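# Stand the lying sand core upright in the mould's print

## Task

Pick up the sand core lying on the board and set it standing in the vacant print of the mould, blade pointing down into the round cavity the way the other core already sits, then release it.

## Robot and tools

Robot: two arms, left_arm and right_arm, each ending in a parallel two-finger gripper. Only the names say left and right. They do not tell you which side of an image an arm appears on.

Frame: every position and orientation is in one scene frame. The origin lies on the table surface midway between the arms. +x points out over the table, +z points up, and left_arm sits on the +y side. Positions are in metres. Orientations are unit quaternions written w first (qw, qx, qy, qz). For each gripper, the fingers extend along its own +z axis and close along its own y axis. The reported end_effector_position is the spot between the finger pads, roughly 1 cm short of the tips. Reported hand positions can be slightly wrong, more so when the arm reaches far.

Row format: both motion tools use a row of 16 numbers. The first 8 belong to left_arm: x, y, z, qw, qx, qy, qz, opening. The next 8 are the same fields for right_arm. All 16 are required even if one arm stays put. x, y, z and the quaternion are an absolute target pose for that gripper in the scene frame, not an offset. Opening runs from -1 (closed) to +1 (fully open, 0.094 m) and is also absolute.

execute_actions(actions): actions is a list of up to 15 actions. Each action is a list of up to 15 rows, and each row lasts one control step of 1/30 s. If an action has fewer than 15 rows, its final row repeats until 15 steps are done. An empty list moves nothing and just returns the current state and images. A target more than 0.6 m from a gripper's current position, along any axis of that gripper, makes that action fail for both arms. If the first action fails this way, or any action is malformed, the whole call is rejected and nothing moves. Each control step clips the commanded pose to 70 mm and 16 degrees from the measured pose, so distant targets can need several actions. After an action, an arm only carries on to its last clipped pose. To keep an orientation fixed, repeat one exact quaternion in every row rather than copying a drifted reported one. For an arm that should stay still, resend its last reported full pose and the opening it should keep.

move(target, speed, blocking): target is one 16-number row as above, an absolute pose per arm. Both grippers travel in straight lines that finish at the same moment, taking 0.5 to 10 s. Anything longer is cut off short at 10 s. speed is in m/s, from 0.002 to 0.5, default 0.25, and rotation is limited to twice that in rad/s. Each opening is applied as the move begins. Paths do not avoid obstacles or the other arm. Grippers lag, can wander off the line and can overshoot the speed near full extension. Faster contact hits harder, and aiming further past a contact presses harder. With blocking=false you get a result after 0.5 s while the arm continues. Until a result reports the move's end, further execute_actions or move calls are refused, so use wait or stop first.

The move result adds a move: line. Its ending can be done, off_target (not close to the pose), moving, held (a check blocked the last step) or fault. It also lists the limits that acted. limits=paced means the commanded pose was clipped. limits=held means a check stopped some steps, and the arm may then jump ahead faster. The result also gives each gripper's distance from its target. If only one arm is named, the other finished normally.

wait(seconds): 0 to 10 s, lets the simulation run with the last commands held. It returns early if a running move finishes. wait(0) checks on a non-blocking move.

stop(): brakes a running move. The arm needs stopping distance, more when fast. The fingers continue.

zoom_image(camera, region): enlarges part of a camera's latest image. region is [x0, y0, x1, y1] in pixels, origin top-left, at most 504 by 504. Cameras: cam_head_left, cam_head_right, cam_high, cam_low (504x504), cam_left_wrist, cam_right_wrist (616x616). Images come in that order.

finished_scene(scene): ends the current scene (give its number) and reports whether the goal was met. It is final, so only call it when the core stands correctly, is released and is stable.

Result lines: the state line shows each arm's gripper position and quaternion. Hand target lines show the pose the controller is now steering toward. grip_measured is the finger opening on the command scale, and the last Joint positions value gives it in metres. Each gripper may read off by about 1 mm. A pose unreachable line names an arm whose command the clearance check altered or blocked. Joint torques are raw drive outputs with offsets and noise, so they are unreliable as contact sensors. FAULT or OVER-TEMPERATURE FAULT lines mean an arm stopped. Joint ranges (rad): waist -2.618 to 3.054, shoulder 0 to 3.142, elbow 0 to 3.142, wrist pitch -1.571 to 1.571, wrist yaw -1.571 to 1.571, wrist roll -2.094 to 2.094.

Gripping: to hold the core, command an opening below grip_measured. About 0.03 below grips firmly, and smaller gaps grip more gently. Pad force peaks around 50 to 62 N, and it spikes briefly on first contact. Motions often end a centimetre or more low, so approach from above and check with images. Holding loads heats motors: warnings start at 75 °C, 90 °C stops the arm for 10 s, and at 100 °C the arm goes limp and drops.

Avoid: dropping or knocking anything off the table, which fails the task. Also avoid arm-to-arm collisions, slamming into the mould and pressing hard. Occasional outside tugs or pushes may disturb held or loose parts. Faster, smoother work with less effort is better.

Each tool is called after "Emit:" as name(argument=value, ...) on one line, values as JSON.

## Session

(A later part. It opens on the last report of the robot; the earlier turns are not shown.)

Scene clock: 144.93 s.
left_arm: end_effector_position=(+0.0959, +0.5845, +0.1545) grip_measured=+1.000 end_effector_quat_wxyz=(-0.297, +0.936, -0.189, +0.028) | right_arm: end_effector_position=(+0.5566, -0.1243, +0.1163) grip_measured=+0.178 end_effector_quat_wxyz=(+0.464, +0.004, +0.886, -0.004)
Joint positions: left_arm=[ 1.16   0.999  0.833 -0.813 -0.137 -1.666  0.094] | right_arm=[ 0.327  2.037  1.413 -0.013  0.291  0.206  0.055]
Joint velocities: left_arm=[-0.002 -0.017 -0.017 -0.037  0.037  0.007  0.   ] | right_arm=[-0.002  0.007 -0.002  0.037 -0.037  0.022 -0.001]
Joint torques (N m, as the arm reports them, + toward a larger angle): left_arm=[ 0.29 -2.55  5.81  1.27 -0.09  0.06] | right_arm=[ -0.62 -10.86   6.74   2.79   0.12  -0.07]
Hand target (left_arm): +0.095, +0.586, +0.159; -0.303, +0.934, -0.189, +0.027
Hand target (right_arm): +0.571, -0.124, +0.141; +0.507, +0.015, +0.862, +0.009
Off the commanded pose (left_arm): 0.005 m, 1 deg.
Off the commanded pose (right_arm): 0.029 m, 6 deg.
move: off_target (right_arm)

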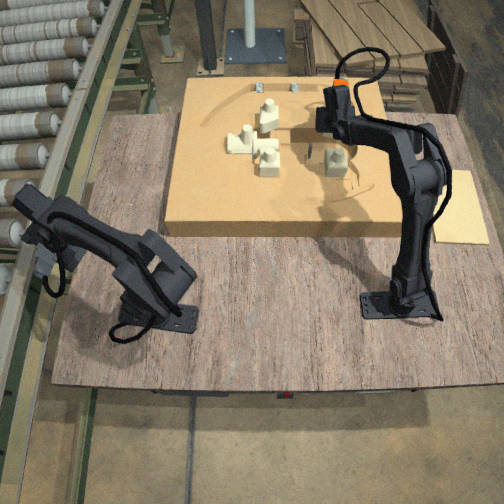

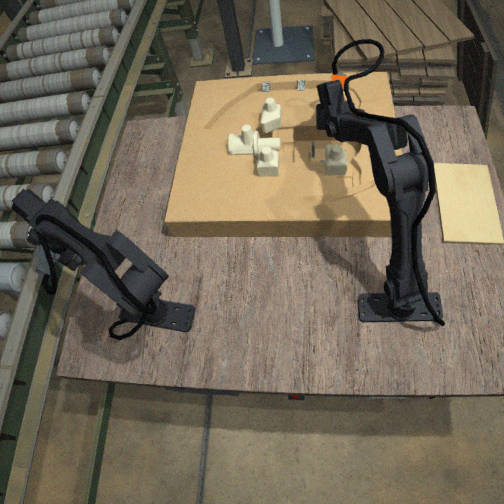

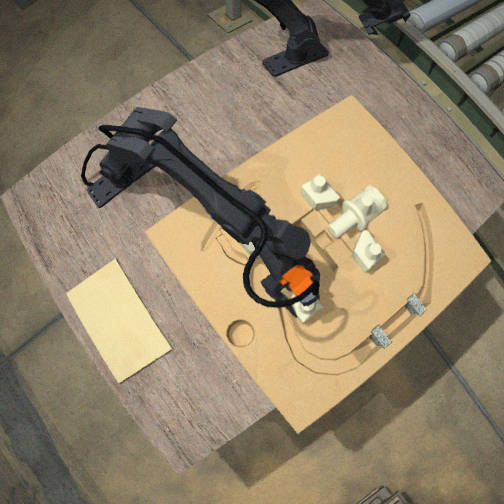

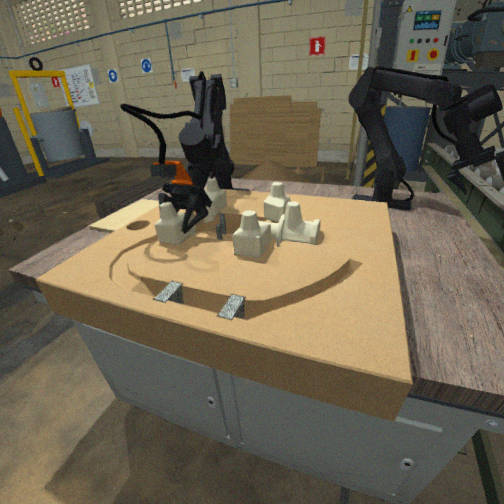

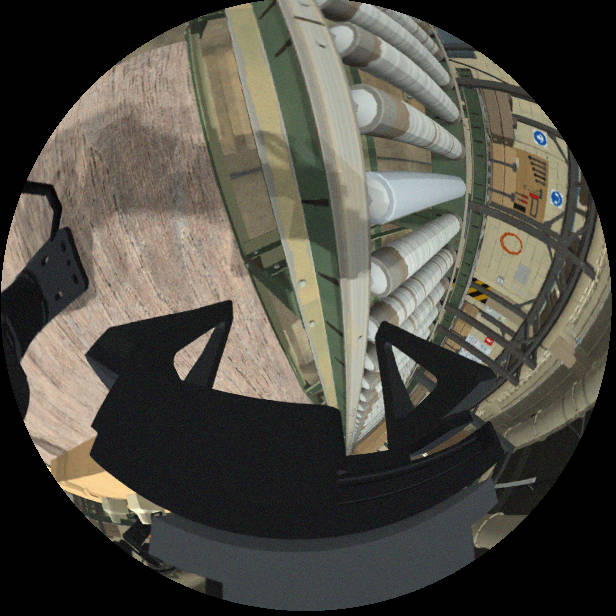

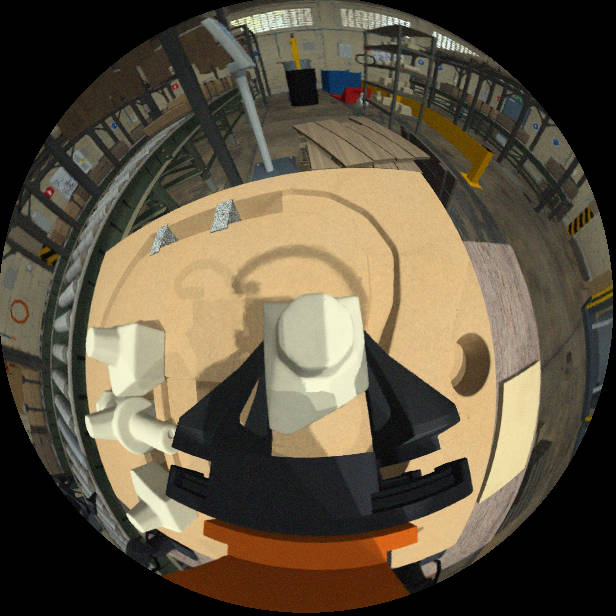

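Emit:
execute_actions(actions=[[[0.095,0.586,0.159,-0.303,0.934,-0.189,0.027,1, 0.564,-0.124,0.128,0.485,0.008,0.874,0,0.145]],[[0.095,0.586,0.159,-0.303,0.934,-0.189,0.027,1, 0.558,-0.124,0.12,0.468,0.004,0.884,0,0.145]],[[0.095,0.586,0.159,-0.303,0.934,-0.189,0.027,1, 0.558,-0.124,0.12,0.468,0.004,0.884,0,0.5]]])

Emit:
move(target=[0.095,0.586,0.159,-0.303,0.934,-0.189,0.027,1, 0.53,-0.124,0.21,0.468,0.004,0.884,0,0.5], speed=0.12)

Emit:
zoom_image(camera="cam_low", region=[130,160,290,270])

Scene clock: 152.07 s.
left_arm: end_effector_position=(+0.0959, +0.5845, +0.1545) grip_measured=+1.000 end_effector_quat_wxyz=(-0.297, +0.936, -0.189, +0.028) | right_arm: end_effector_position=(+0.5559, -0.1240, +0.1154) grip_measured=+0.498 end_effector_quat_wxyz=(+0.461, +0.003, +0.887, -0.003)
Joint positions: left_arm=[ 1.16   0.999  0.833 -0.813 -0.137 -1.666  0.094] | right_arm=[ 0.327  2.037  1.413 -0.018  0.288  0.205  0.07 ]
Joint velocities: left_arm=[-0.007 -0.012  0.002  0.022 -0.081 -0.037  0.   ] | right_arm=[-0.002 -0.002 -0.012 -0.037  0.022  0.022  0.001]
Joint torques (N m, as the arm reports them, + toward a larger angle): left_arm=[ 0.33 -2.61  5.73  1.28 -0.11  0.04] | right_arm=[ -0.27 -10.83   6.34   1.88   0.06  -0.06]
Hand target (left_arm): +0.095, +0.586, +0.159; -0.303, +0.934, -0.189, +0.027
Hand target (right_arm): +0.558, -0.124, +0.120; +0.468, +0.004, +0.884, -0.000
Off the commanded pose (left_arm): 0.005 m, 1 deg.
Off the commanded pose (right_arm): 0.005 m, 1 deg.

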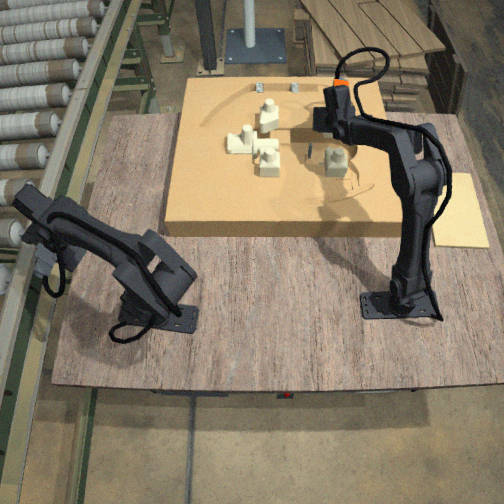

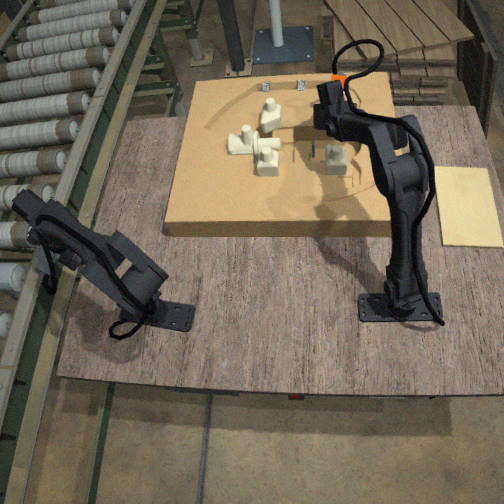

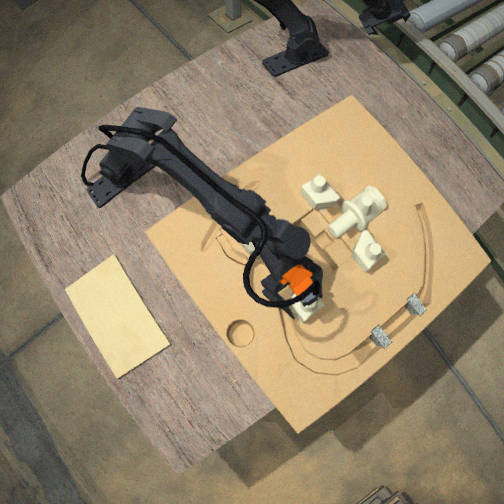

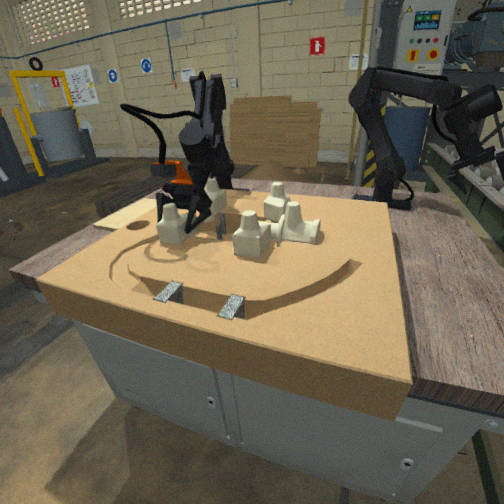

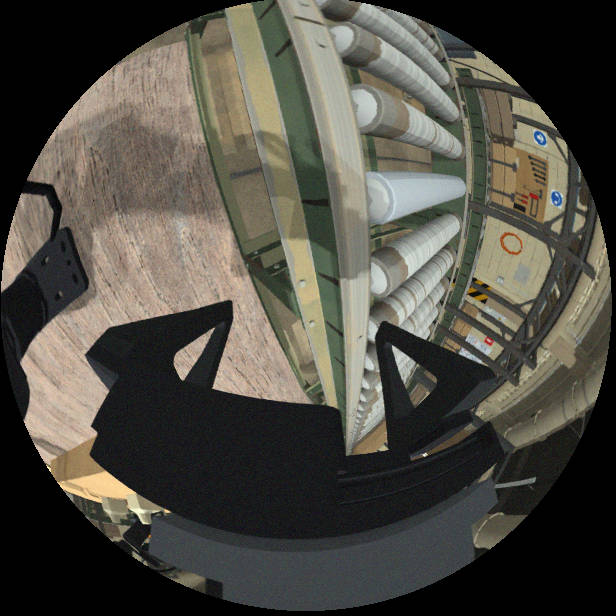

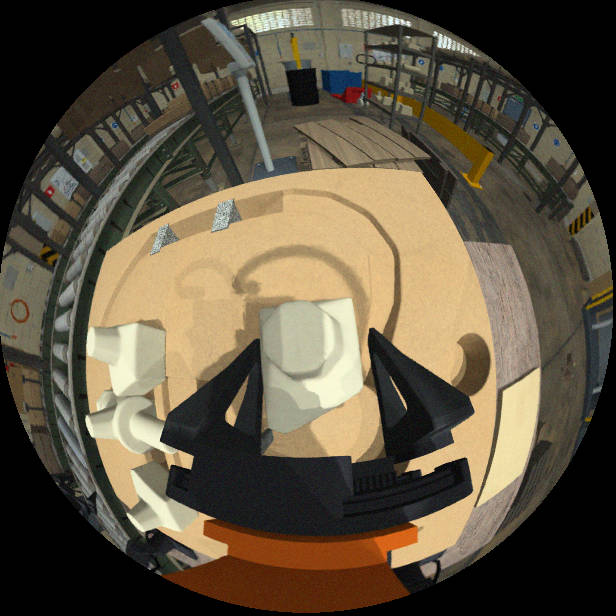

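Scene clock: 153.50 s.
left_arm: end_effector_position=(+0.0959, +0.5845, +0.1545) grip_measured=+1.000 end_effector_quat_wxyz=(-0.297, +0.936, -0.189, +0.028) | right_arm: end_effector_position=(+0.5289, -0.1272, +0.1827) grip_measured=+0.499 end_effector_quat_wxyz=(+0.444, -0.003, +0.896, -0.007)
Joint positions: left_arm=[ 1.16   0.999  0.833 -0.813 -0.137 -1.666  0.094] | right_arm=[ 0.339  1.886  1.509 -0.306  0.289  0.209  0.07 ]
Joint velocities: left_arm=[-0.007 -0.017 -0.027 -0.007 -0.007  0.037  0.   ] | right_arm=[-0.007 -0.007 -0.017 -0.051  0.022 -0.051 -0.001]
Joint torques (N m, as the arm reports them, + toward a larger angle): left_arm=[ 0.22 -2.6   5.87  1.24 -0.07  0.03] | right_arm=[  0.63 -11.72   8.49   1.72   0.24   0.05]
Hand target (left_arm): +0.095, +0.586, +0.159; -0.303, +0.934, -0.189, +0.027
Hand target (right_arm): +0.530, -0.124, +0.210; +0.468, +0.004, +0.884, +0.000
Off the commanded pose (left_arm): 0.005 m, 1 deg.
Off the commanded pose (right_arm): 0.027 m, 3 deg.
move: off_target (right_arm)

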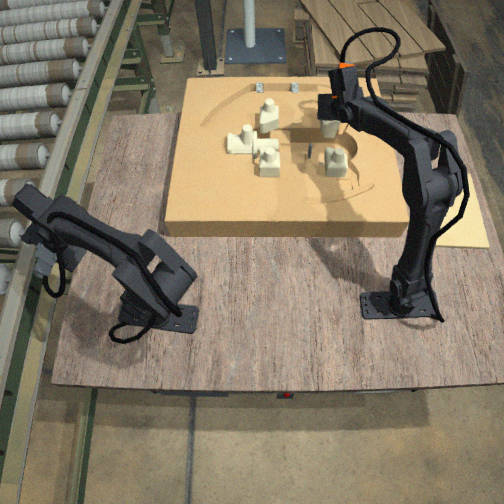

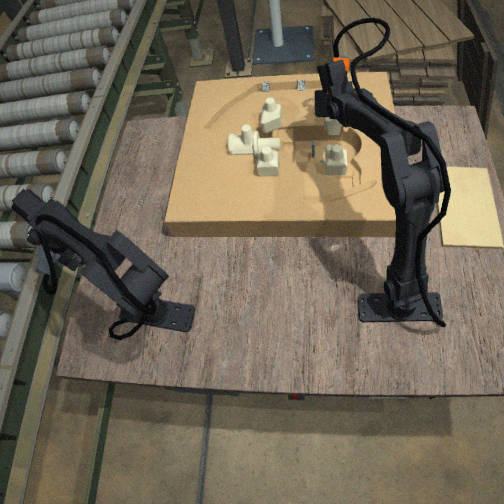

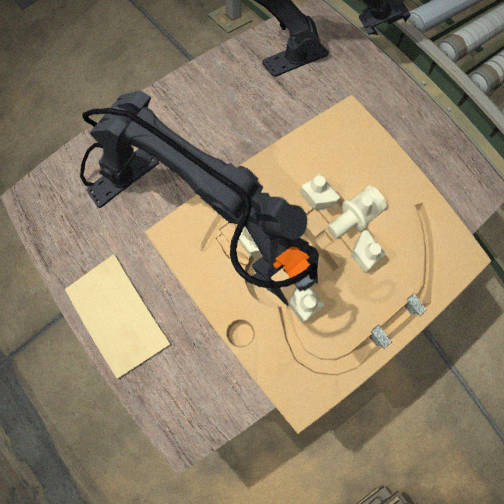

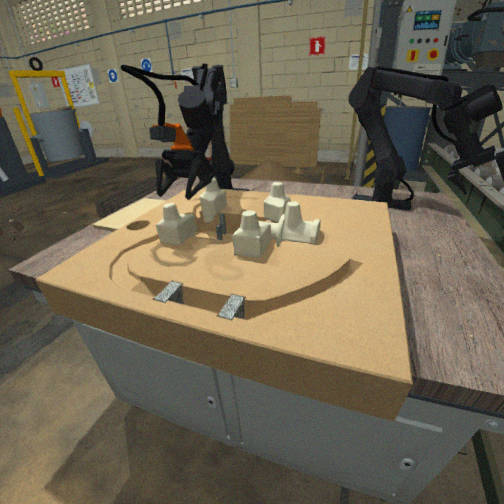

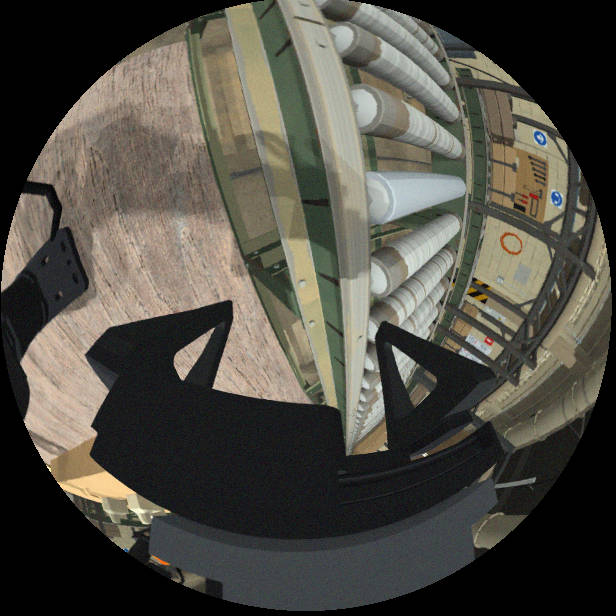

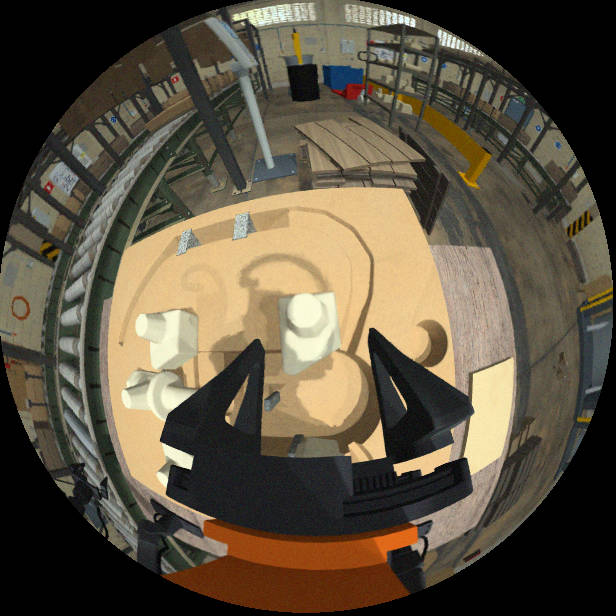

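Region (130, 160, 290, 270) of cam_low's 504x504 image, scaled by 3.150, with more detail than that image has; it fills the top 346 rows of this view, and the rest is white.

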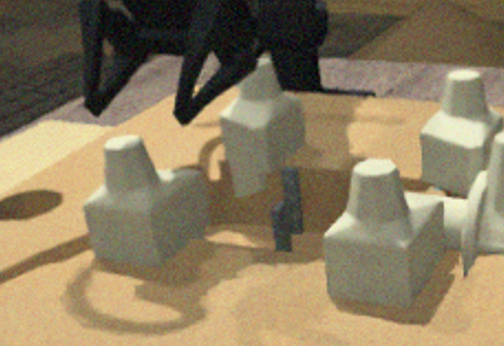

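It settled flat into the print.

Emit:
finished_scene(scene=1)

The scene is finished: the task was done.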